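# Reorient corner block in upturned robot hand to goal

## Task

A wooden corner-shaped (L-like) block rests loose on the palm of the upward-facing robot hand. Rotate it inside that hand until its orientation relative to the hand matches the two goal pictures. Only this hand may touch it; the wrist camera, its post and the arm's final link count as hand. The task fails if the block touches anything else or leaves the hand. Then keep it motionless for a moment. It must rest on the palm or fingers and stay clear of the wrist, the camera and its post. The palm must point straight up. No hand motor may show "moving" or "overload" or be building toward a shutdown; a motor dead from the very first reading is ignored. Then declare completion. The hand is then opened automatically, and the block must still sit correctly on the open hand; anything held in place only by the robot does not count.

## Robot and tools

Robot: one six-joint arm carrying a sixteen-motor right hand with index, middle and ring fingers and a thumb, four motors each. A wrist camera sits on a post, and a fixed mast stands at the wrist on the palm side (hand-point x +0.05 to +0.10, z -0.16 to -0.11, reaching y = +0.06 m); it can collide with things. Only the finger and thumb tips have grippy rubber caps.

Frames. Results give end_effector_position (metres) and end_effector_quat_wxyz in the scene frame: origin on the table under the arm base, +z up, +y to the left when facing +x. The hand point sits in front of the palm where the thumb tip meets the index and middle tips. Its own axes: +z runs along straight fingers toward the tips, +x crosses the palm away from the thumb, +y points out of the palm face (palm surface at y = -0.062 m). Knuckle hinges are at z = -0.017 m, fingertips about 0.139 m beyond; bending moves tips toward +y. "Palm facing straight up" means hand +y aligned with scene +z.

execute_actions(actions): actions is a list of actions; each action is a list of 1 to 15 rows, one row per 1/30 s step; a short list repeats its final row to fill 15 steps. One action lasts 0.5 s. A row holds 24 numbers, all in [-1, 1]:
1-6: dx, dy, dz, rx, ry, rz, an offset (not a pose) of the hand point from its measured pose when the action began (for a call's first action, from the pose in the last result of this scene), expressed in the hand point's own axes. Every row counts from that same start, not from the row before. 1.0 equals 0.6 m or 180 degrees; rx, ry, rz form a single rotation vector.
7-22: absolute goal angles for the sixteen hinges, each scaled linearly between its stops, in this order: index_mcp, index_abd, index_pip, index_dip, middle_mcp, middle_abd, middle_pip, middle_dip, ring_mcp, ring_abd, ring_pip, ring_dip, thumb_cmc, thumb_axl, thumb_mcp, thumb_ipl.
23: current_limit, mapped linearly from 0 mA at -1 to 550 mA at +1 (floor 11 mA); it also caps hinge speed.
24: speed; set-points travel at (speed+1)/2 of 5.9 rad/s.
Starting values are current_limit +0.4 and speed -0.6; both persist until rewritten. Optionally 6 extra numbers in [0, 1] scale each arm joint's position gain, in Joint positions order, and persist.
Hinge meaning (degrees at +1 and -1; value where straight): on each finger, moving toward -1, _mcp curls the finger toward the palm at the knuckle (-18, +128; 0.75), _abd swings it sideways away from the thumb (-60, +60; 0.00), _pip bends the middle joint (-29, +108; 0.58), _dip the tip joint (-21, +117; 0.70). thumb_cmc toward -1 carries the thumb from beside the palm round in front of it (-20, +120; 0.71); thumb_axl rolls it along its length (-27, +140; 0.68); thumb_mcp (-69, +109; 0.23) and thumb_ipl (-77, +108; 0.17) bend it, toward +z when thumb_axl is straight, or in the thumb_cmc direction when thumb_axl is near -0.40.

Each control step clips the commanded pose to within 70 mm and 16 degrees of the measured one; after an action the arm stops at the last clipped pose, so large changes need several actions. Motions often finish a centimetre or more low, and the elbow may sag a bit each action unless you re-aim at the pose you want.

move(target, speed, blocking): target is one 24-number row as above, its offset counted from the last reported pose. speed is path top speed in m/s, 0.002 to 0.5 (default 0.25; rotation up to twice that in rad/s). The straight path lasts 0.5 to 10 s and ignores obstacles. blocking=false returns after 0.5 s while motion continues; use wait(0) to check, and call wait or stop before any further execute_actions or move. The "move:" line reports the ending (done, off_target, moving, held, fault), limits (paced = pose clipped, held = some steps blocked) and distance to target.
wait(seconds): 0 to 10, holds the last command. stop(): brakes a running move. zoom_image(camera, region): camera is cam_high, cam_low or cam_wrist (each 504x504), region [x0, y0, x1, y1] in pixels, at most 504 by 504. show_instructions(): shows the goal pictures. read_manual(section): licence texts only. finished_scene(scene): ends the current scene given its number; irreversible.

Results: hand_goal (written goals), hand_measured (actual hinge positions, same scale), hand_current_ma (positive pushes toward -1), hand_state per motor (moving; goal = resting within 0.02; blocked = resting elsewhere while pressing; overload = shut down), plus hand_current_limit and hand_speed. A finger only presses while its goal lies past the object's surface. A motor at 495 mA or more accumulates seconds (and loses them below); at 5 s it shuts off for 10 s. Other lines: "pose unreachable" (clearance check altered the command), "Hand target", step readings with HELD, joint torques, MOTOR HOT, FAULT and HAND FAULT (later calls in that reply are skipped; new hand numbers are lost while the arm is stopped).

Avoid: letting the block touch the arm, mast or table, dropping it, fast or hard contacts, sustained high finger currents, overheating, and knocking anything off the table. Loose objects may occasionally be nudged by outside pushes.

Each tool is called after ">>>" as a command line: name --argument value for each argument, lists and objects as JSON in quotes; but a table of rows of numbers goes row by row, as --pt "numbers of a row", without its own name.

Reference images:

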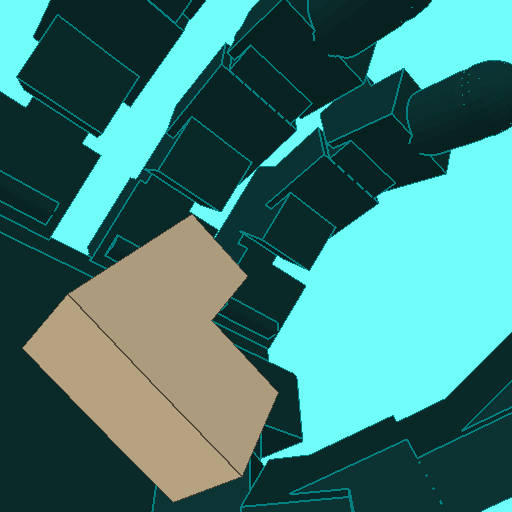

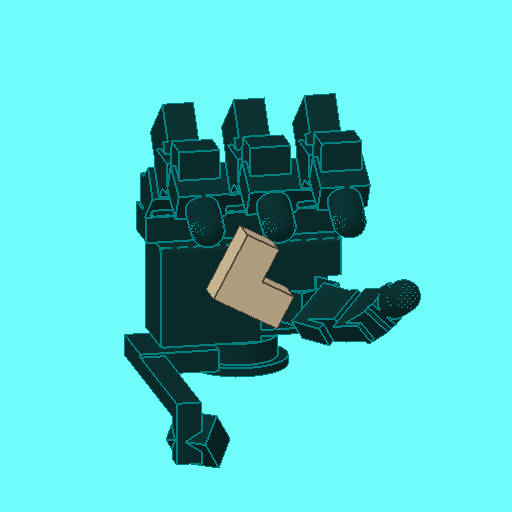

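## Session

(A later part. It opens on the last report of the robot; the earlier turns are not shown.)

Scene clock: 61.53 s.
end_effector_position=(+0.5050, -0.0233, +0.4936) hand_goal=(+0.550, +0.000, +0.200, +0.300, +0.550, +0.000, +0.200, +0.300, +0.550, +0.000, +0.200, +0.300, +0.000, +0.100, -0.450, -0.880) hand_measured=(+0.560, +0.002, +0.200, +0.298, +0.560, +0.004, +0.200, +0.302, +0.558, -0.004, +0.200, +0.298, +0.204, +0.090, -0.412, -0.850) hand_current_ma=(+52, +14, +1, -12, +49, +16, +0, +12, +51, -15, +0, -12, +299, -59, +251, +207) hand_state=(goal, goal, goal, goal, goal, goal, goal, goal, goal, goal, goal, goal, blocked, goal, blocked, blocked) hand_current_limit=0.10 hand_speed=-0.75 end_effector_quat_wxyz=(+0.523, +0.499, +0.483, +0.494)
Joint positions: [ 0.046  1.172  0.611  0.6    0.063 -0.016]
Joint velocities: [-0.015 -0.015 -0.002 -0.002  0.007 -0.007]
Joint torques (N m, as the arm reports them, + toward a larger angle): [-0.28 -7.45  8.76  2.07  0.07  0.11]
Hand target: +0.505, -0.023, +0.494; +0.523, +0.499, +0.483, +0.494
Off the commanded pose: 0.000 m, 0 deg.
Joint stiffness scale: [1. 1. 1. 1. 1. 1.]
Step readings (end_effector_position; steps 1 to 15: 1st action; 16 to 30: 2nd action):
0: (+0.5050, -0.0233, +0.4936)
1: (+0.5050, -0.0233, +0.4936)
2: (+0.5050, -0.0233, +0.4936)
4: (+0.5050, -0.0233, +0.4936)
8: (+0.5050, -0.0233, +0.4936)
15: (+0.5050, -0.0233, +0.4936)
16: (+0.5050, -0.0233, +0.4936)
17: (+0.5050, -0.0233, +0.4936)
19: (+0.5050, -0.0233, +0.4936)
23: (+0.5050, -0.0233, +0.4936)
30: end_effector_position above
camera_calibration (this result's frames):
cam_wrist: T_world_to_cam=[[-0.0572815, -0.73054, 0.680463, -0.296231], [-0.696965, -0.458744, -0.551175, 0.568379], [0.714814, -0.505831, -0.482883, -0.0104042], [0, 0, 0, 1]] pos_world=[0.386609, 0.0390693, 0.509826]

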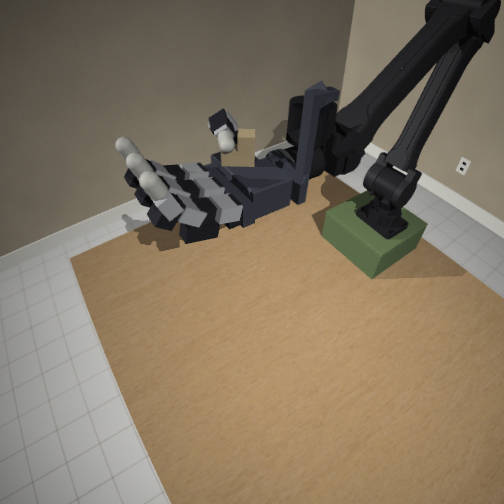

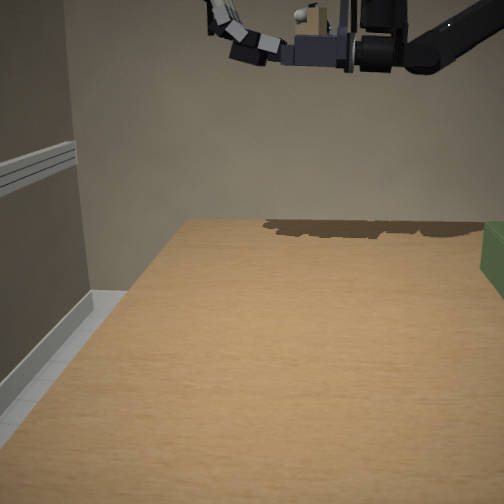

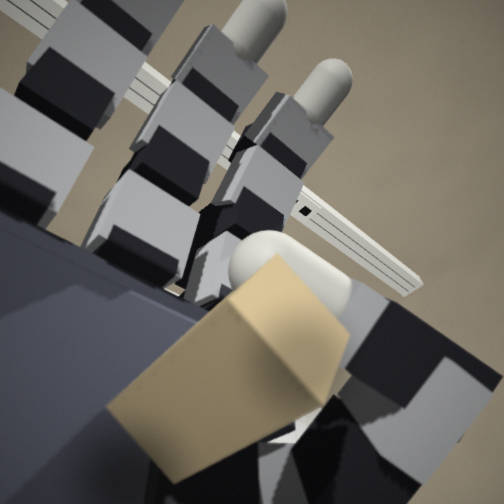

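>>> execute_actions --actions '[[[0,0,0,0,0,0,0.55,0,0.2,0.3,0.55,0,0.2,0.3,0.55,0,0.2,0.3,-0.05,0.1,-0.3,-0.83,0.1,-0.75]],[[0,0,0,0,0,0,0.55,0,0.2,0.3,0.55,0,0.2,0.3,0.55,0,0.2,0.3,-0.05,0.1,-0.3,-0.83,0.1,-0.75]]]'

>>> zoom_image --camera "cam_high" --region '[170, 60, 310, 200]'

>>> zoom_image --camera "cam_low" --region '[230, 0, 370, 80]'

Scene clock: 62.97 s.
end_effector_position=(+0.5050, -0.0233, +0.4936) hand_goal=(+0.550, +0.000, +0.200, +0.300, +0.550, +0.000, +0.200, +0.300, +0.550, +0.000, +0.200, +0.300, -0.050, +0.100, -0.300, -0.830) hand_measured=(+0.560, +0.002, +0.200, +0.298, +0.560, +0.004, +0.200, +0.302, +0.558, -0.004, +0.200, +0.298, -0.044, +0.100, -0.306, -0.834) hand_current_ma=(+52, +14, +1, -12, +49, +16, +0, +12, +51, -15, +0, -12, +34, -2, -46, -25) hand_state=(goal, goal, goal, goal, goal, goal, goal, goal, goal, goal, goal, goal, goal, goal, goal, goal) hand_current_limit=0.10 hand_speed=-0.75 end_effector_quat_wxyz=(+0.523, +0.499, +0.483, +0.494)
Joint positions: [ 0.046  1.172  0.611  0.6    0.063 -0.016]
Joint velocities: [ 0.005  0.005 -0.007 -0.002 -0.081 -0.081]
Joint torques (N m, as the arm reports them, + toward a larger angle): [-0.25 -7.63  8.77  2.13  0.07  0.13]
Hand target: +0.505, -0.023, +0.494; +0.523, +0.499, +0.483, +0.494
Off the commanded pose: 0.000 m, 0 deg.
Joint stiffness scale: [1. 1. 1. 1. 1. 1.]
Step readings (end_effector_position; steps 1 to 15: 1st action; 16 to 30: 2nd action):
0: (+0.5050, -0.0233, +0.4936)
1: (+0.5050, -0.0233, +0.4936)
2: (+0.5050, -0.0233, +0.4936)
4: (+0.5050, -0.0233, +0.4936)
8: (+0.5050, -0.0233, +0.4936)
15: (+0.5050, -0.0233, +0.4936)
16: (+0.5050, -0.0233, +0.4936)
17: (+0.5050, -0.0233, +0.4936)
19: (+0.5050, -0.0233, +0.4936)
23: (+0.5050, -0.0233, +0.4936)
30: end_effector_position above
camera_calibration (this result's frames):
cam_wrist: T_world_to_cam=[[-0.0572815, -0.73054, 0.680463, -0.296231], [-0.696965, -0.458744, -0.551175, 0.568379], [0.714814, -0.505831, -0.482883, -0.0104042], [0, 0, 0, 1]] pos_world=[0.386609, 0.0390693, 0.509826]

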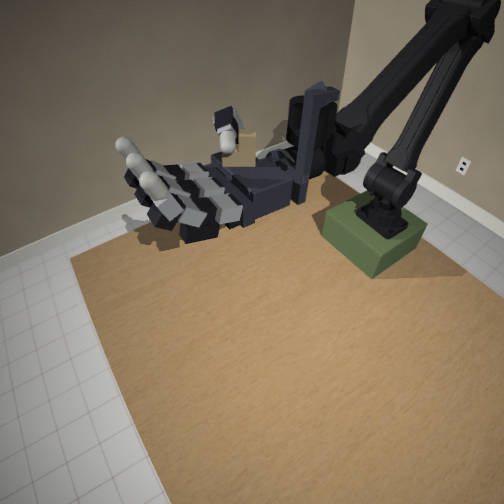

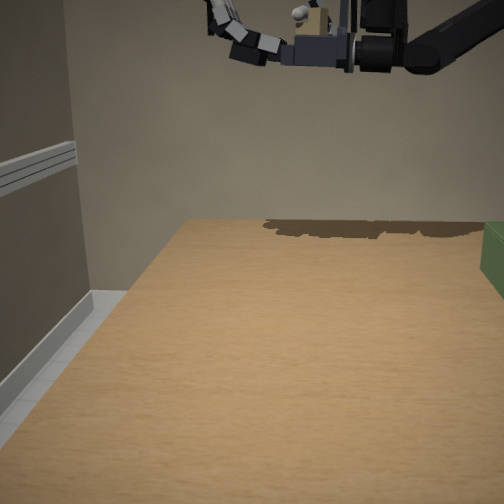

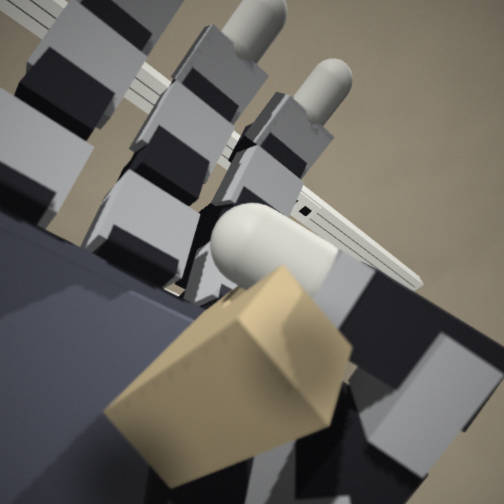

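Region (170, 60, 310, 200) of cam_high's 504x504 image, scaled by 3.600, with more detail than that image has.

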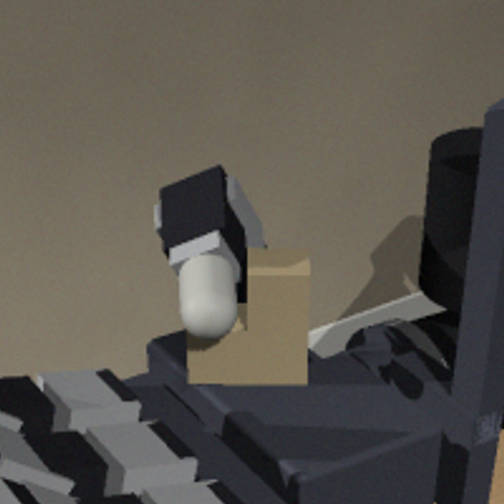

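Region (230, 0, 370, 80) of cam_low's 504x504 image, scaled by 3.600, with more detail than that image has; it fills the top 288 rows of this view, and the rest is white.

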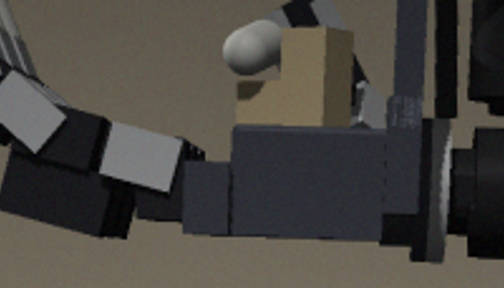

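>>> execute_actions --actions '[[[0,0,0,0,0,0,0.55,0,0.2,0.3,0.55,0,0.2,0.3,0.55,0,0.2,0.3,-0.3,0.1,-0.3,-0.83,0.1,-0.8]],[[0,0,0,0,0,0,0.55,0,0.2,0.3,0.55,0,0.2,0.3,0.55,0,0.2,0.3,-0.3,0.1,-0.3,-0.83,0.1,-0.8]]]'

>>> zoom_image --camera "cam_high" --region '[170, 60, 310, 200]'

>>> zoom_image --camera "cam_low" --region '[230, 0, 370, 80]'

Scene clock: 64.87 s.
end_effector_position=(+0.5050, -0.0233, +0.4936) hand_goal=(+0.550, +0.000, +0.200, +0.300, +0.550, +0.000, +0.200, +0.300, +0.550, +0.000, +0.200, +0.300, -0.300, +0.100, -0.300, -0.830) hand_measured=(+0.560, +0.002, +0.200, +0.298, +0.560, +0.004, +0.200, +0.302, +0.558, -0.004, +0.200, +0.298, -0.298, +0.100, -0.306, -0.834) hand_current_ma=(+52, +14, +1, -12, +49, +16, +0, +12, +51, -15, +0, -12, +13, -2, -44, -25) hand_state=(goal, goal, goal, goal, goal, goal, goal, goal, goal, goal, goal, goal, goal, goal, goal, goal) hand_current_limit=0.10 hand_speed=-0.80 end_effector_quat_wxyz=(+0.523, +0.499, +0.483, +0.494)
Joint positions: [ 0.046  1.172  0.611  0.6    0.063 -0.016]
Joint velocities: [-0.005  0.005  0.007 -0.002 -0.037 -0.007]
Joint torques (N m, as the arm reports them, + toward a larger angle): [-0.06 -7.71  8.78  2.1   0.08  0.16]
Hand target: +0.505, -0.023, +0.494; +0.523, +0.499, +0.483, +0.494
Off the commanded pose: 0.000 m, 0 deg.
Joint stiffness scale: [1. 1. 1. 1. 1. 1.]
Step readings (end_effector_position; steps 1 to 15: 1st action; 16 to 30: 2nd action):
0: (+0.5050, -0.0233, +0.4936)
1: (+0.5050, -0.0233, +0.4936)
2: (+0.5050, -0.0233, +0.4936)
4: (+0.5050, -0.0233, +0.4936)
8: (+0.5050, -0.0233, +0.4936)
15: (+0.5050, -0.0233, +0.4936)
16: (+0.5050, -0.0233, +0.4936)
17: (+0.5050, -0.0233, +0.4936)
19: (+0.5050, -0.0233, +0.4936)
23: (+0.5050, -0.0233, +0.4936)
30: end_effector_position above
camera_calibration (this result's frames):
cam_wrist: T_world_to_cam=[[-0.0572815, -0.73054, 0.680463, -0.296231], [-0.696965, -0.458744, -0.551175, 0.568379], [0.714814, -0.505831, -0.482883, -0.0104042], [0, 0, 0, 1]] pos_world=[0.386609, 0.0390693, 0.509826]

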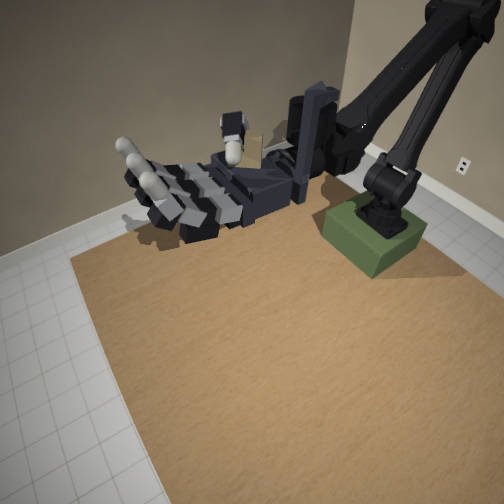

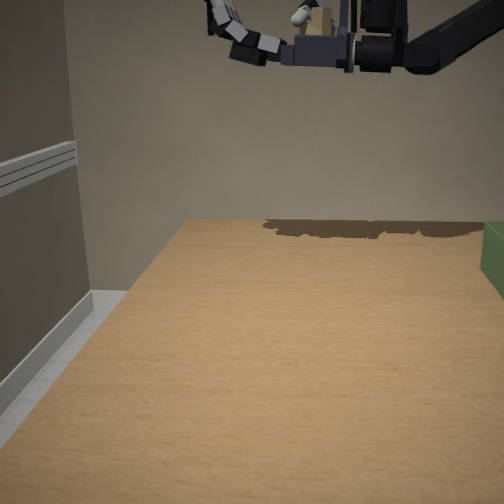

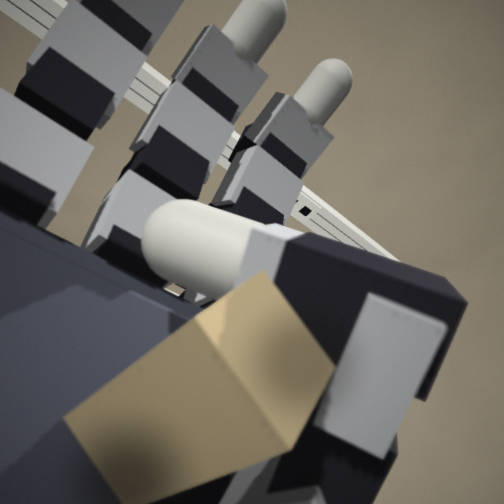

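Region (170, 60, 310, 200) of cam_high's 504x504 image, scaled by 3.600, with more detail than that image has.

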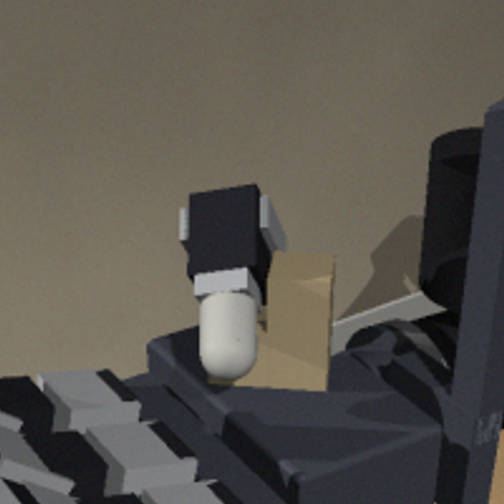

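Region (230, 0, 370, 80) of cam_low's 504x504 image, scaled by 3.600, with more detail than that image has; it fills the top 288 rows of this view, and the rest is white.

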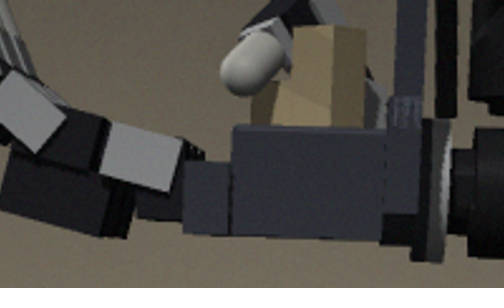

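>>> execute_actions --actions '[[[0,0,0,0,0,0,0.55,0,0.2,0.3,0.55,0,0.2,0.3,0.55,0,0.2,0.3,-0.3,0.15,-0.5,-0.95,0.1,-0.7]],[[0,0,0,0,0,0,0.55,0,0.2,0.3,0.55,0,0.2,0.3,0.55,0,0.2,0.3,-0.3,0.15,-0.5,-0.95,0.1,-0.7]]]'

>>> zoom_image --camera "cam_high" --region '[170, 60, 310, 200]'

>>> zoom_image --camera "cam_low" --region '[230, 0, 370, 80]'

Scene clock: 67.27 s.
end_effector_position=(+0.5050, -0.0233, +0.4936) hand_goal=(+0.550, +0.000, +0.200, +0.300, +0.550, +0.000, +0.200, +0.300, +0.550, +0.000, +0.200, +0.300, -0.300, +0.150, -0.500, -0.950) hand_measured=(+0.560, +0.002, +0.200, +0.298, +0.560, +0.004, +0.200, +0.302, +0.558, -0.004, +0.200, +0.298, -0.296, +0.120, -0.322, -0.852) hand_current_ma=(+52, +14, +1, -12, +49, +16, +0, +12, +51, -15, +0, -12, +18, -185, +303, +303) hand_state=(goal, goal, goal, goal, goal, goal, goal, goal, goal, goal, goal, goal, goal, blocked, blocked, blocked) hand_current_limit=0.10 hand_speed=-0.70 end_effector_quat_wxyz=(+0.523, +0.499, +0.483, +0.494)
Joint positions: [ 0.046  1.172  0.611  0.6    0.063 -0.016]
Joint velocities: [-0.015 -0.005 -0.002  0.002  0.051  0.022]
Joint torques (N m, as the arm reports them, + toward a larger angle): [-0.06 -7.63  8.74  2.15  0.08  0.13]
Hand target: +0.505, -0.023, +0.494; +0.523, +0.499, +0.483, +0.494
Off the commanded pose: 0.000 m, 0 deg.
Joint stiffness scale: [1. 1. 1. 1. 1. 1.]
Step readings (end_effector_position; steps 1 to 15: 1st action; 16 to 30: 2nd action):
0: (+0.5050, -0.0233, +0.4936)
1: (+0.5050, -0.0233, +0.4936)
2: (+0.5050, -0.0233, +0.4936)
4: (+0.5050, -0.0233, +0.4936)
8: (+0.5050, -0.0233, +0.4936)
15: (+0.5050, -0.0233, +0.4936)
16: (+0.5050, -0.0233, +0.4936)
17: (+0.5050, -0.0233, +0.4936)
19: (+0.5050, -0.0233, +0.4936)
23: (+0.5050, -0.0233, +0.4936)
30: end_effector_position above
camera_calibration (this result's frames):
cam_wrist: T_world_to_cam=[[-0.0572815, -0.73054, 0.680463, -0.296231], [-0.696965, -0.458744, -0.551175, 0.568379], [0.714814, -0.505831, -0.482883, -0.0104042], [0, 0, 0, 1]] pos_world=[0.386609, 0.0390693, 0.509826]

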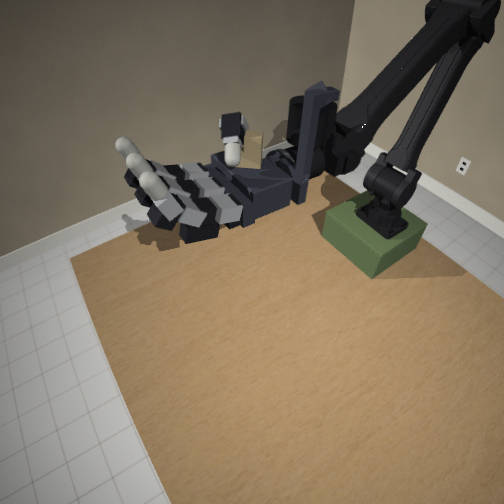

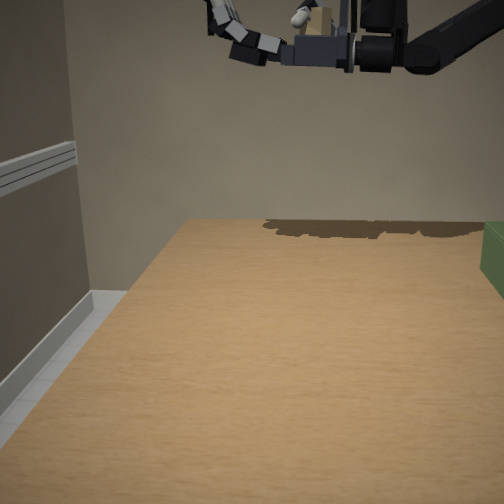

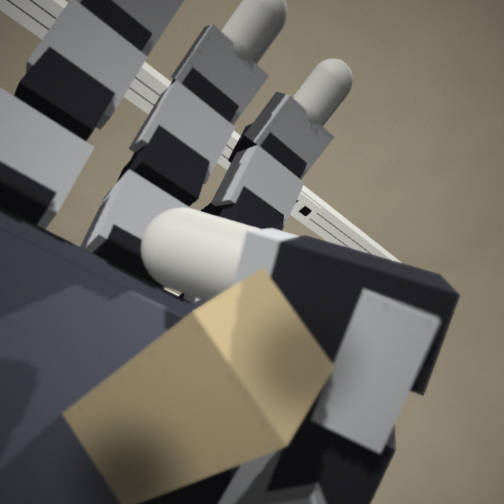

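Region (170, 60, 310, 200) of cam_high's 504x504 image, scaled by 3.600, with more detail than that image has.

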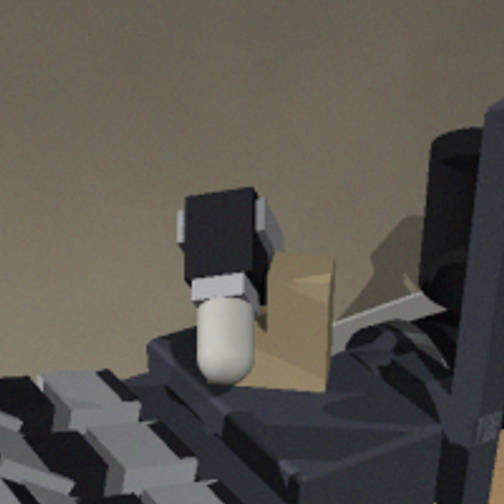

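Region (230, 0, 370, 80) of cam_low's 504x504 image, scaled by 3.600, with more detail than that image has; it fills the top 288 rows of this view, and the rest is white.

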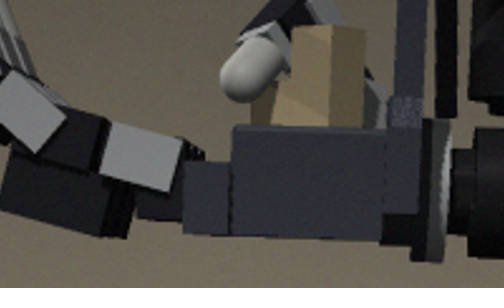

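>>> execute_actions --actions '[[[0,0,0,0,0,0,0.55,0,0.2,0.3,0.55,0,0.2,0.3,0.55,0,0.2,0.3,-0.05,0.15,-0.5,-0.95,0.2,-0.8]],[[0,0,0,0,0,0,0.55,0,0.2,0.3,0.55,0,0.2,0.3,0.55,0,0.2,0.3,-0.05,0.15,-0.5,-0.95,0.2,-0.8]],[[0,0,0,0,0,0,0.55,0,0.2,0.3,0.55,0,0.2,0.3,0.55,0,0.2,0.3,-0.05,0.15,-0.5,-0.95,0.2,-0.8]]]'

>>> zoom_image --camera "cam_high" --region '[170, 60, 310, 200]'

>>> zoom_image --camera "cam_low" --region '[230, 0, 370, 80]'

Scene clock: 69.27 s.
end_effector_position=(+0.5050, -0.0233, +0.4936) hand_goal=(+0.550, +0.000, +0.200, +0.300, +0.550, +0.000, +0.200, +0.300, +0.550, +0.000, +0.200, +0.300, -0.050, +0.150, -0.500, -0.950) hand_measured=(+0.560, +0.002, +0.200, +0.298, +0.560, +0.004, +0.200, +0.302, +0.558, -0.004, +0.200, +0.298, -0.054, +0.120, -0.380, -0.894) hand_current_ma=(+52, +14, +1, -12, +49, +16, +0, +12, +51, -15, +0, -12, -19, -181, +330, +330) hand_state=(goal, goal, goal, goal, goal, goal, goal, goal, goal, goal, goal, goal, goal, blocked, blocked, blocked) hand_current_limit=0.20 hand_speed=-0.80 end_effector_quat_wxyz=(+0.523, +0.499, +0.483, +0.494)
Joint positions: [ 0.046  1.172  0.611  0.6    0.063 -0.016]
Joint velocities: [ 0.015 -0.005  0.007 -0.007 -0.007 -0.037]
Joint torques (N m, as the arm reports them, + toward a larger angle): [ 0.1  -7.51  8.71  2.04  0.08  0.13]
Hand target: +0.505, -0.023, +0.494; +0.523, +0.499, +0.483, +0.494
Off the commanded pose: 0.000 m, 0 deg.
Joint stiffness scale: [1. 1. 1. 1. 1. 1.]
Step readings (end_effector_position; steps 1 to 15: 1st action; 16 to 30: 2nd action; 31 to 45: 3rd action):
0: (+0.5050, -0.0233, +0.4936)
1: (+0.5050, -0.0233, +0.4936)
2: (+0.5050, -0.0233, +0.4936)
4: (+0.5050, -0.0233, +0.4936)
8: (+0.5050, -0.0233, +0.4936)
15: (+0.5050, -0.0233, +0.4936)
16: (+0.5050, -0.0233, +0.4936)
17: (+0.5050, -0.0233, +0.4936)
19: (+0.5050, -0.0233, +0.4936)
23: (+0.5050, -0.0233, +0.4936)
30: (+0.5050, -0.0233, +0.4936)
31: (+0.5050, -0.0233, +0.4936)
32: (+0.5050, -0.0233, +0.4936)
34: (+0.5050, -0.0233, +0.4936)
38: (+0.5050, -0.0233, +0.4936)
45: end_effector_position above
camera_calibration (this result's frames):
cam_wrist: T_world_to_cam=[[-0.0572815, -0.73054, 0.680463, -0.296231], [-0.696965, -0.458744, -0.551175, 0.568379], [0.714814, -0.505831, -0.482883, -0.0104042], [0, 0, 0, 1]] pos_world=[0.386609, 0.0390693, 0.509826]

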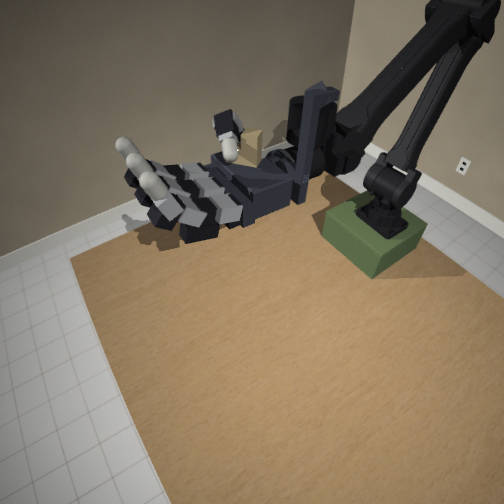

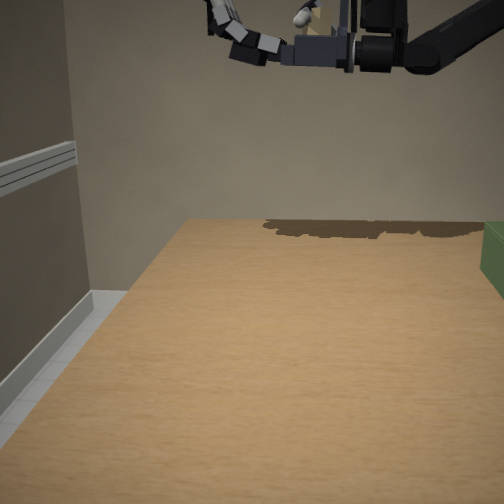

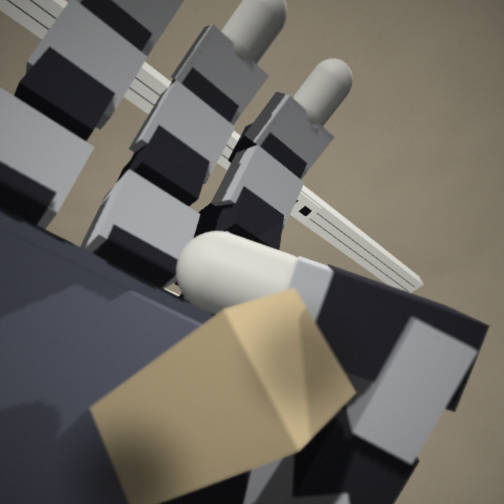

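Region (170, 60, 310, 200) of cam_high's 504x504 image, scaled by 3.600, with more detail than that image has.

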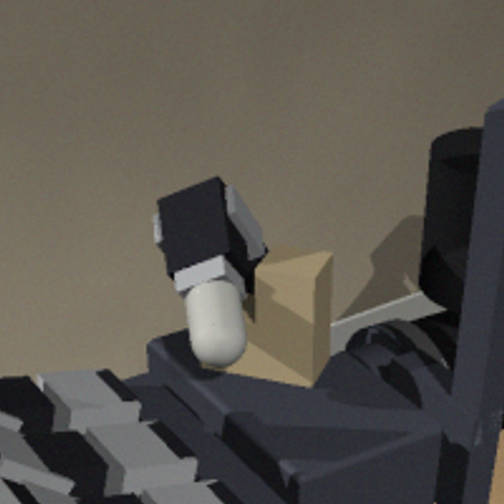

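Region (230, 0, 370, 80) of cam_low's 504x504 image, scaled by 3.600, with more detail than that image has; it fills the top 288 rows of this view, and the rest is white.

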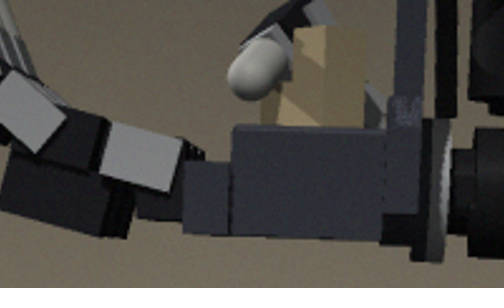

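>>> execute_actions --actions '[[[0,0,0,0,0,0,0.55,0,0.2,0.3,0.55,0,0.2,0.3,0.55,0,0.2,0.3,0.15,0.15,-0.55,-0.97,0.2,-0.8]],[[0,0,0,0,0,0,0.55,0,0.2,0.3,0.55,0,0.2,0.3,0.55,0,0.2,0.3,0.15,0.15,-0.55,-0.97,0.2,-0.8]]]'

>>> zoom_image --camera "cam_high" --region '[170, 60, 310, 200]'

>>> zoom_image --camera "cam_low" --region '[230, 0, 370, 80]'

Scene clock: 70.63 s.
end_effector_position=(+0.5050, -0.0233, +0.4936) hand_goal=(+0.550, +0.000, +0.200, +0.300, +0.550, +0.000, +0.200, +0.300, +0.550, +0.000, +0.200, +0.300, +0.150, +0.150, -0.550, -0.970) hand_measured=(+0.560, +0.002, +0.200, +0.298, +0.560, +0.004, +0.200, +0.302, +0.558, -0.004, +0.200, +0.298, +0.124, +0.120, -0.392, -0.894) hand_current_ma=(+52, +13, +1, -12, +49, +15, +0, +12, +51, -15, +0, -12, -130, -181, +330, +330) hand_state=(goal, goal, goal, goal, goal, goal, goal, goal, goal, goal, goal, goal, blocked, blocked, blocked, blocked) hand_current_limit=0.20 hand_speed=-0.80 end_effector_quat_wxyz=(+0.523, +0.499, +0.483, +0.494)
Joint positions: [ 0.046  1.172  0.611  0.6    0.063 -0.016]
Joint velocities: [-0.005 -0.024 -0.017 -0.007  0.022 -0.095]
Joint torques (N m, as the arm reports them, + toward a larger angle): [-0.09 -7.48  8.73  2.17  0.09  0.12]
Hand target: +0.505, -0.023, +0.494; +0.523, +0.499, +0.483, +0.494
Off the commanded pose: 0.000 m, 0 deg.
Joint stiffness scale: [1. 1. 1. 1. 1. 1.]
Step readings (end_effector_position; steps 1 to 15: 1st action; 16 to 30: 2nd action):
0: (+0.5050, -0.0233, +0.4936)
1: (+0.5050, -0.0233, +0.4936)
2: (+0.5050, -0.0233, +0.4936)
4: (+0.5050, -0.0233, +0.4936)
8: (+0.5050, -0.0233, +0.4936)
15: (+0.5050, -0.0233, +0.4936)
16: (+0.5050, -0.0233, +0.4936)
17: (+0.5050, -0.0233, +0.4936)
19: (+0.5050, -0.0233, +0.4936)
23: (+0.5050, -0.0233, +0.4936)
30: end_effector_position above
camera_calibration (this result's frames):
cam_wrist: T_world_to_cam=[[-0.0572815, -0.73054, 0.680463, -0.296231], [-0.696965, -0.458744, -0.551175, 0.568379], [0.714814, -0.505831, -0.482883, -0.0104042], [0, 0, 0, 1]] pos_world=[0.386609, 0.0390693, 0.509826]

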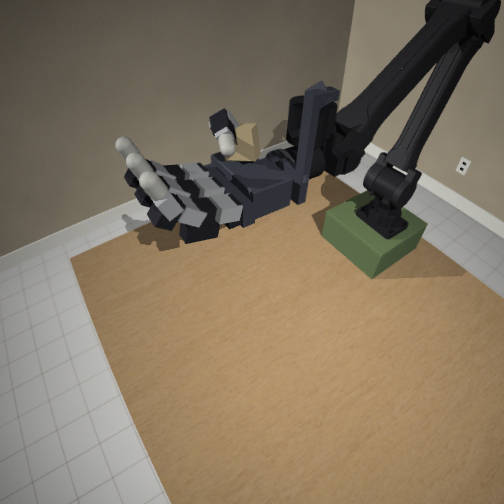

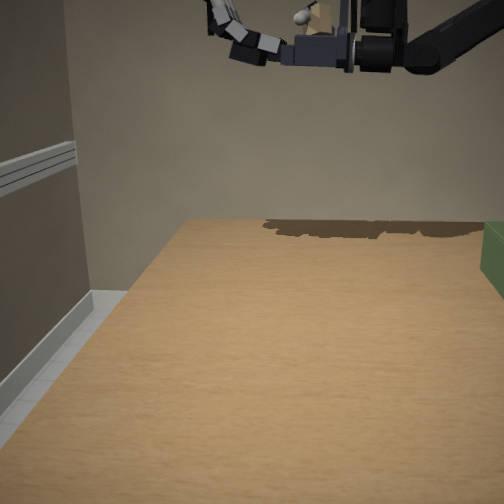

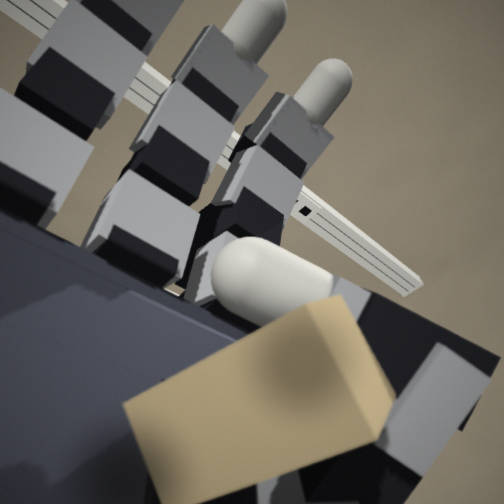

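Region (170, 60, 310, 200) of cam_high's 504x504 image, scaled by 3.600, with more detail than that image has.

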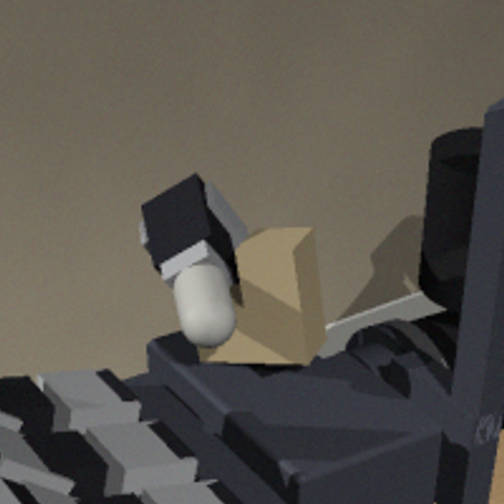

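Region (230, 0, 370, 80) of cam_low's 504x504 image, scaled by 3.600, with more detail than that image has; it fills the top 288 rows of this view, and the rest is white.

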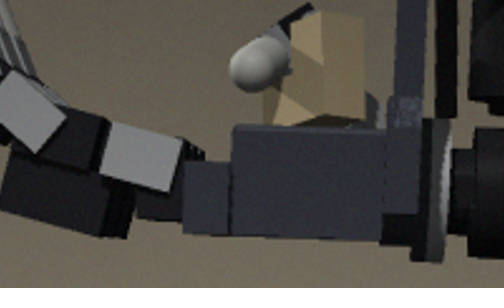

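>>> execute_actions --actions '[[[0,0,0,0,0,0,0.55,0,0.2,0.3,0.55,0,0.2,0.3,0.55,0,0.2,0.3,0.0,0.15,-0.5,-0.95,0.2,-0.75]],[[0,0,0,0,0,0,0.55,0,0.2,0.3,0.55,0,0.2,0.3,0.55,0,0.2,0.3,0.0,0.15,-0.3,-0.75,0.1,-0.7]],[[0,0,0,0,0,0,0.55,0,0.2,0.3,0.55,0,0.2,0.3,0.55,0,0.2,0.3,0.0,0.2,0.0,-0.4,0.1,-0.5]],[[0,0,0,0,0,0,0.55,0,0.2,0.3,0.55,0,0.2,0.3,0.55,0,0.2,0.3,0.3,0.2,0.1,-0.2,0.1,-0.5]]]'

>>> zoom_image --camera "cam_high" --region '[170, 60, 310, 200]'

>>> zoom_image --camera "cam_low" --region '[230, 0, 370, 80]'

Scene clock: 73.20 s.
end_effector_position=(+0.5050, -0.0233, +0.4936) hand_goal=(+0.550, +0.000, +0.200, +0.300, +0.550, +0.000, +0.200, +0.300, +0.550, +0.000, +0.200, +0.300, +0.300, +0.200, +0.100, -0.200) hand_measured=(+0.560, +0.002, +0.200, +0.298, +0.560, +0.004, +0.200, +0.302, +0.558, -0.004, +0.200, +0.298, +0.308, +0.200, +0.100, -0.242) hand_current_ma=(+52, +13, +1, -12, +49, +15, +0, +12, +51, -15, +0, -12, +39, -1, +1, -54) hand_state=(goal, goal, goal, goal, goal, goal, goal, goal, goal, goal, goal, goal, moving, goal, goal, moving) hand_current_limit=0.10 hand_speed=-0.50 end_effector_quat_wxyz=(+0.523, +0.499, +0.483, +0.494)
Joint positions: [ 0.046  1.172  0.611  0.6    0.063 -0.016]
Joint velocities: [ 0.005 -0.005  0.002 -0.007 -0.051  0.007]
Joint torques (N m, as the arm reports them, + toward a larger angle): [-0.21 -7.66  8.68  2.12  0.08  0.08]
Hand target: +0.505, -0.023, +0.494; +0.523, +0.499, +0.483, +0.494
Off the commanded pose: 0.000 m, 0 deg.
Joint stiffness scale: [1. 1. 1. 1. 1. 1.]
Step readings (end_effector_position; steps 1 to 15: 1st action; 16 to 30: 2nd action; 31 to 45: 3rd action; 46 to 60: 4th action):
0: (+0.5050, -0.0233, +0.4936)
1: (+0.5050, -0.0233, +0.4936)
2: (+0.5050, -0.0233, +0.4936)
4: (+0.5050, -0.0233, +0.4936)
8: (+0.5050, -0.0233, +0.4936)
15: (+0.5050, -0.0233, +0.4936)
16: (+0.5050, -0.0233, +0.4936)
17: (+0.5050, -0.0233, +0.4936)
19: (+0.5050, -0.0233, +0.4936)
23: (+0.5050, -0.0233, +0.4936)
30: (+0.5050, -0.0233, +0.4936)
31: (+0.5050, -0.0233, +0.4936)
32: (+0.5050, -0.0233, +0.4936)
34: (+0.5050, -0.0233, +0.4936)
38: (+0.5050, -0.0233, +0.4936)
45: (+0.5050, -0.0233, +0.4936)
46: (+0.5050, -0.0233, +0.4936)
47: (+0.5050, -0.0233, +0.4936)
49: (+0.5050, -0.0233, +0.4936)
53: (+0.5050, -0.0233, +0.4936)
60: end_effector_position above
camera_calibration (this result's frames):
cam_wrist: T_world_to_cam=[[-0.0572815, -0.73054, 0.680463, -0.296231], [-0.696965, -0.458744, -0.551175, 0.568379], [0.714814, -0.505831, -0.482883, -0.0104042], [0, 0, 0, 1]] pos_world=[0.386609, 0.0390693, 0.509826]

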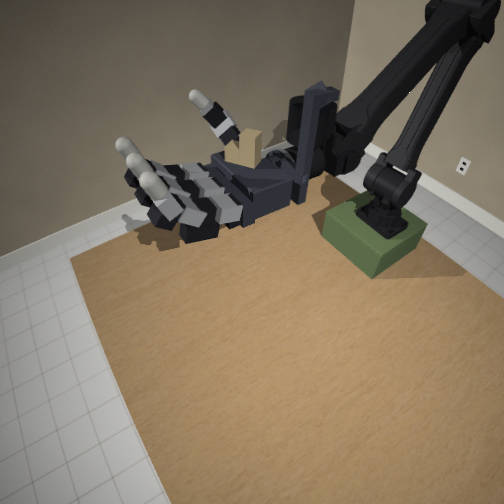

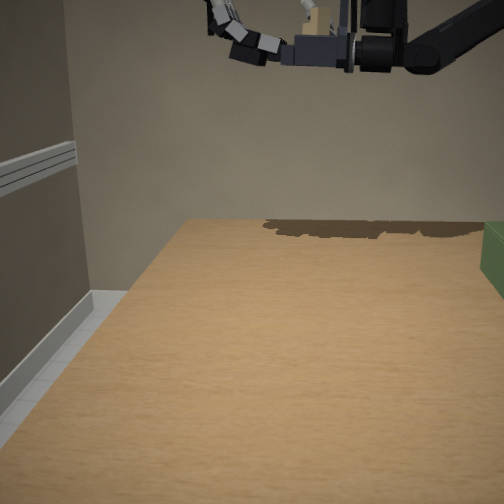

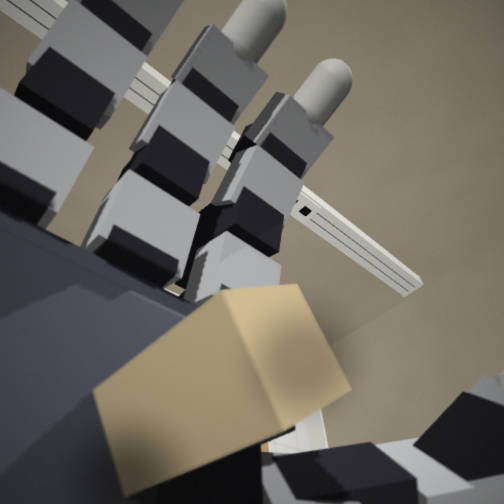

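Region (170, 60, 310, 200) of cam_high's 504x504 image, scaled by 3.600, with more detail than that image has.

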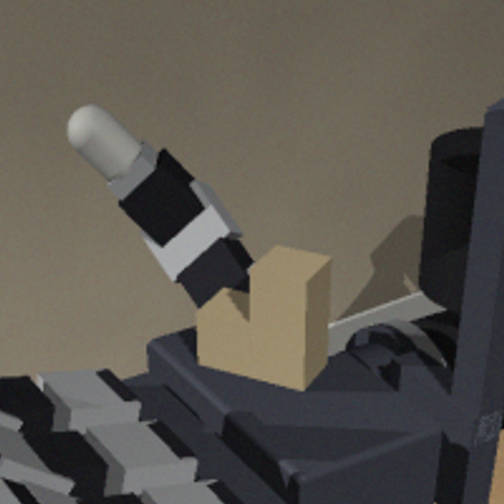

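Region (230, 0, 370, 80) of cam_low's 504x504 image, scaled by 3.600, with more detail than that image has; it fills the top 288 rows of this view, and the rest is white.

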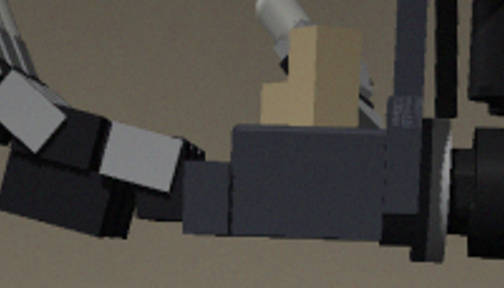

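>>> execute_actions --actions '[[[0,0,0,0,0,0,0.4,0,-0.66,-0.17,0.55,0,0.2,0.3,0.55,0,0.2,0.3,0.5,0.2,0.1,0,0.1,0]],[[0,0,0,0,0,0,0.0,0,-0.66,-0.17,0.55,0,0.2,0.3,0.55,0,0.2,0.3,0.5,0.2,0.1,0,0.1,-0.5]],[[0,0,0,0,0,0,-0.14,0,-0.66,-0.17,0.55,0,0.2,0.3,0.55,0,0.2,0.3,0.5,0.2,0.1,0,0.1,-0.7]]]'

>>> zoom_image --camera "cam_high" --region '[170, 60, 310, 200]'

>>> zoom_image --camera "cam_low" --region '[230, 0, 370, 80]'

Scene clock: 75.97 s.
end_effector_position=(+0.5050, -0.0233, +0.4936) hand_goal=(-0.140, +0.000, -0.660, -0.170, +0.550, +0.000, +0.200, +0.300, +0.550, +0.000, +0.200, +0.300, +0.500, +0.200, +0.100, +0.000) hand_measured=(-0.106, +0.002, -0.660, -0.168, +0.560, +0.004, +0.200, +0.302, +0.558, -0.004, +0.200, +0.298, +0.510, +0.200, +0.102, -0.002) hand_current_ma=(+41, +13, +0, +11, +50, +15, +0, +12, +51, -15, +0, -12, +48, -1, +9, -10) hand_state=(moving, goal, goal, goal, goal, goal, goal, goal, goal, goal, goal, goal, goal, goal, goal, goal) hand_current_limit=0.10 hand_speed=-0.70 end_effector_quat_wxyz=(+0.523, +0.499, +0.483, +0.494)
Joint positions: [ 0.046  1.172  0.611  0.6    0.063 -0.016]
Joint velocities: [-0.015 -0.005  0.007  0.012 -0.007 -0.066]
Joint torques (N m, as the arm reports them, + toward a larger angle): [-0.15 -7.55  8.74  2.04  0.09  0.05]
Hand target: +0.505, -0.023, +0.494; +0.523, +0.499, +0.483, +0.494
Off the commanded pose: 0.000 m, 0 deg.
Joint stiffness scale: [1. 1. 1. 1. 1. 1.]
Step readings (end_effector_position; steps 1 to 15: 1st action; 16 to 30: 2nd action; 31 to 45: 3rd action):
0: (+0.5050, -0.0233, +0.4936)
1: (+0.5050, -0.0233, +0.4936)
2: (+0.5050, -0.0233, +0.4936)
4: (+0.5050, -0.0233, +0.4936)
8: (+0.5050, -0.0233, +0.4936)
15: (+0.5050, -0.0233, +0.4936)
16: (+0.5050, -0.0233, +0.4936)
17: (+0.5050, -0.0233, +0.4936)
19: (+0.5050, -0.0233, +0.4936)
23: (+0.5050, -0.0233, +0.4936)
30: (+0.5050, -0.0233, +0.4936)
31: (+0.5050, -0.0233, +0.4936)
32: (+0.5050, -0.0233, +0.4936)
34: (+0.5050, -0.0233, +0.4936)
38: (+0.5050, -0.0233, +0.4936)
45: end_effector_position above
camera_calibration (this result's frames):
cam_wrist: T_world_to_cam=[[-0.0572815, -0.73054, 0.680463, -0.296231], [-0.696965, -0.458744, -0.551175, 0.568379], [0.714814, -0.505831, -0.482883, -0.0104042], [0, 0, 0, 1]] pos_world=[0.386609, 0.0390693, 0.509826]

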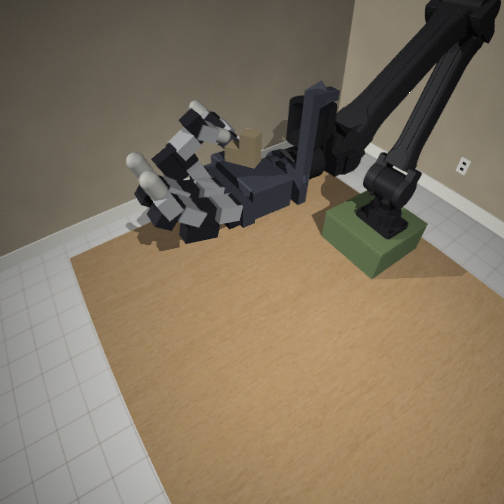

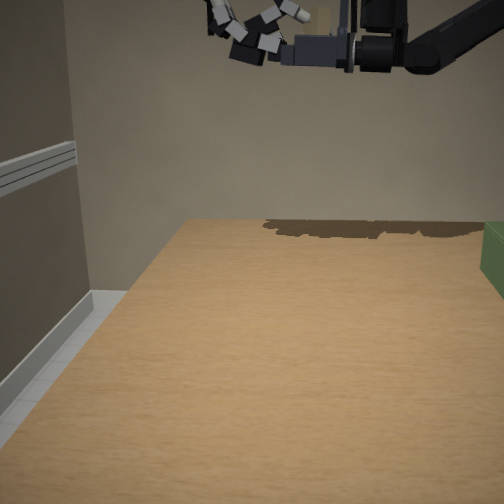

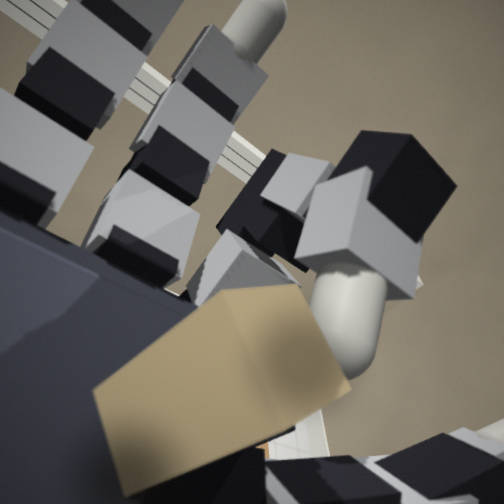

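Region (170, 60, 310, 200) of cam_high's 504x504 image, scaled by 3.600, with more detail than that image has.

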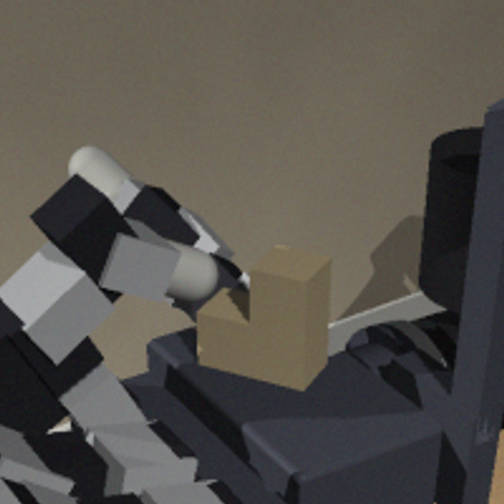

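Region (230, 0, 370, 80) of cam_low's 504x504 image, scaled by 3.600, with more detail than that image has; it fills the top 288 rows of this view, and the rest is white.

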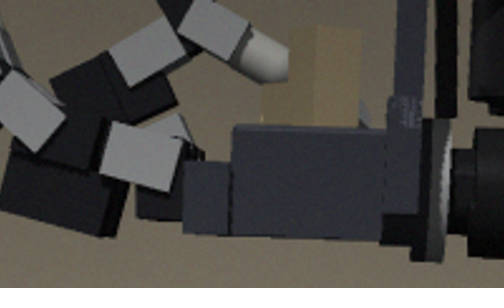

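Continue lowering onto the toe.

>>> execute_actions --actions '[[[0,0,0,0,0,0,-0.3,0,-0.66,-0.2,0.55,0,0.2,0.3,0.55,0,0.2,0.3,0.5,0.2,0.1,0,0.1,-0.75]],[[0,0,0,0,0,0,-0.3,0,-0.66,-0.2,0.55,0,0.2,0.3,0.55,0,0.2,0.3,0.5,0.2,0.1,0,0.1,-0.75]]]'

>>> zoom_image --camera "cam_high" --region '[170, 60, 310, 200]'

>>> zoom_image --camera "cam_low" --region '[230, 0, 370, 80]'

Scene clock: 77.37 s.
end_effector_position=(+0.5050, -0.0233, +0.4936) hand_goal=(-0.300, +0.000, -0.660, -0.200, +0.550, +0.000, +0.200, +0.300, +0.550, +0.000, +0.200, +0.300, +0.500, +0.200, +0.100, +0.000) hand_measured=(-0.180, +0.002, -0.638, -0.186, +0.560, +0.004, +0.200, +0.302, +0.558, -0.004, +0.200, +0.298, +0.510, +0.200, +0.102, -0.002) hand_current_ma=(+302, +13, +115, +72, +50, +15, +0, +12, +51, -15, +0, -12, +48, -1, +9, -10) hand_state=(blocked, goal, blocked, goal, goal, goal, goal, goal, goal, goal, goal, goal, goal, goal, goal, goal) hand_current_limit=0.10 hand_speed=-0.75 end_effector_quat_wxyz=(+0.523, +0.499, +0.483, +0.494)
Joint positions: [ 0.046  1.172  0.611  0.6    0.063 -0.016]
Joint velocities: [ 0.005 -0.015 -0.002  0.007 -0.007 -0.007]
Joint torques (N m, as the arm reports them, + toward a larger angle): [-0.05 -7.64  8.73  2.11  0.06  0.06]
Hand target: +0.505, -0.023, +0.494; +0.523, +0.499, +0.483, +0.494
Off the commanded pose: 0.000 m, 0 deg.
Joint stiffness scale: [1. 1. 1. 1. 1. 1.]
Step readings (end_effector_position; steps 1 to 15: 1st action; 16 to 30: 2nd action):
0: (+0.5050, -0.0233, +0.4936)
1: (+0.5050, -0.0233, +0.4936)
2: (+0.5050, -0.0233, +0.4936)
4: (+0.5050, -0.0233, +0.4936)
8: (+0.5050, -0.0233, +0.4936)
15: (+0.5050, -0.0233, +0.4936)
16: (+0.5050, -0.0233, +0.4936)
17: (+0.5050, -0.0233, +0.4936)
19: (+0.5050, -0.0233, +0.4936)
23: (+0.5050, -0.0233, +0.4936)
30: end_effector_position above
camera_calibration (this result's frames):
cam_wrist: T_world_to_cam=[[-0.0572815, -0.73054, 0.680463, -0.296231], [-0.696965, -0.458744, -0.551175, 0.568379], [0.714814, -0.505831, -0.482883, -0.0104042], [0, 0, 0, 1]] pos_world=[0.386609, 0.0390693, 0.509826]

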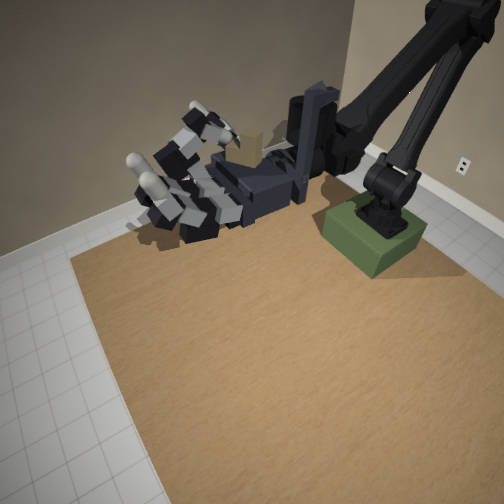

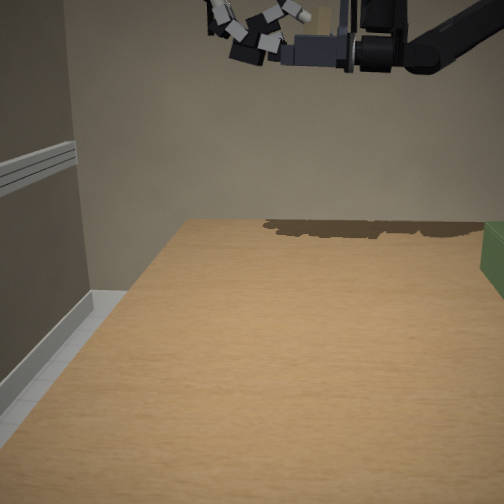

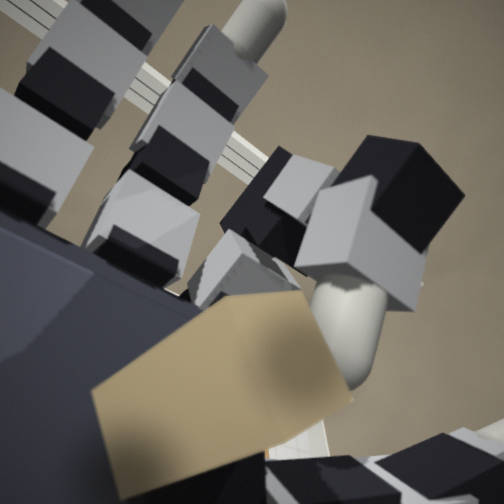

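Region (170, 60, 310, 200) of cam_high's 504x504 image, scaled by 3.600, with more detail than that image has.

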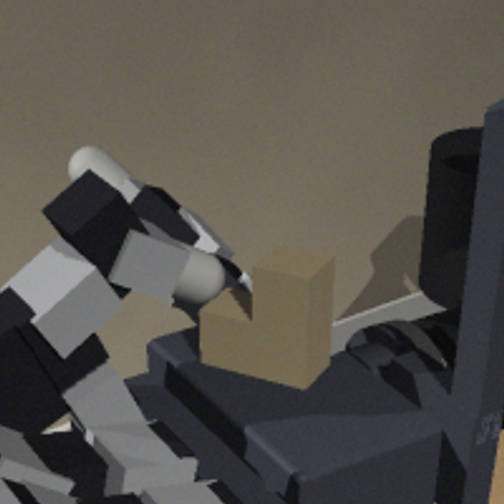

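Region (230, 0, 370, 80) of cam_low's 504x504 image, scaled by 3.600, with more detail than that image has; it fills the top 288 rows of this view, and the rest is white.

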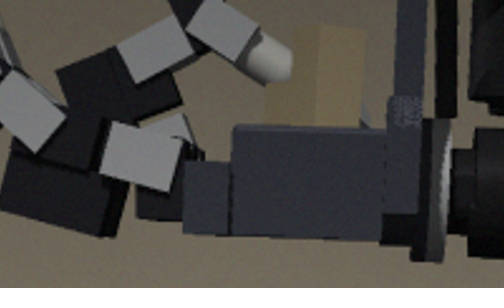

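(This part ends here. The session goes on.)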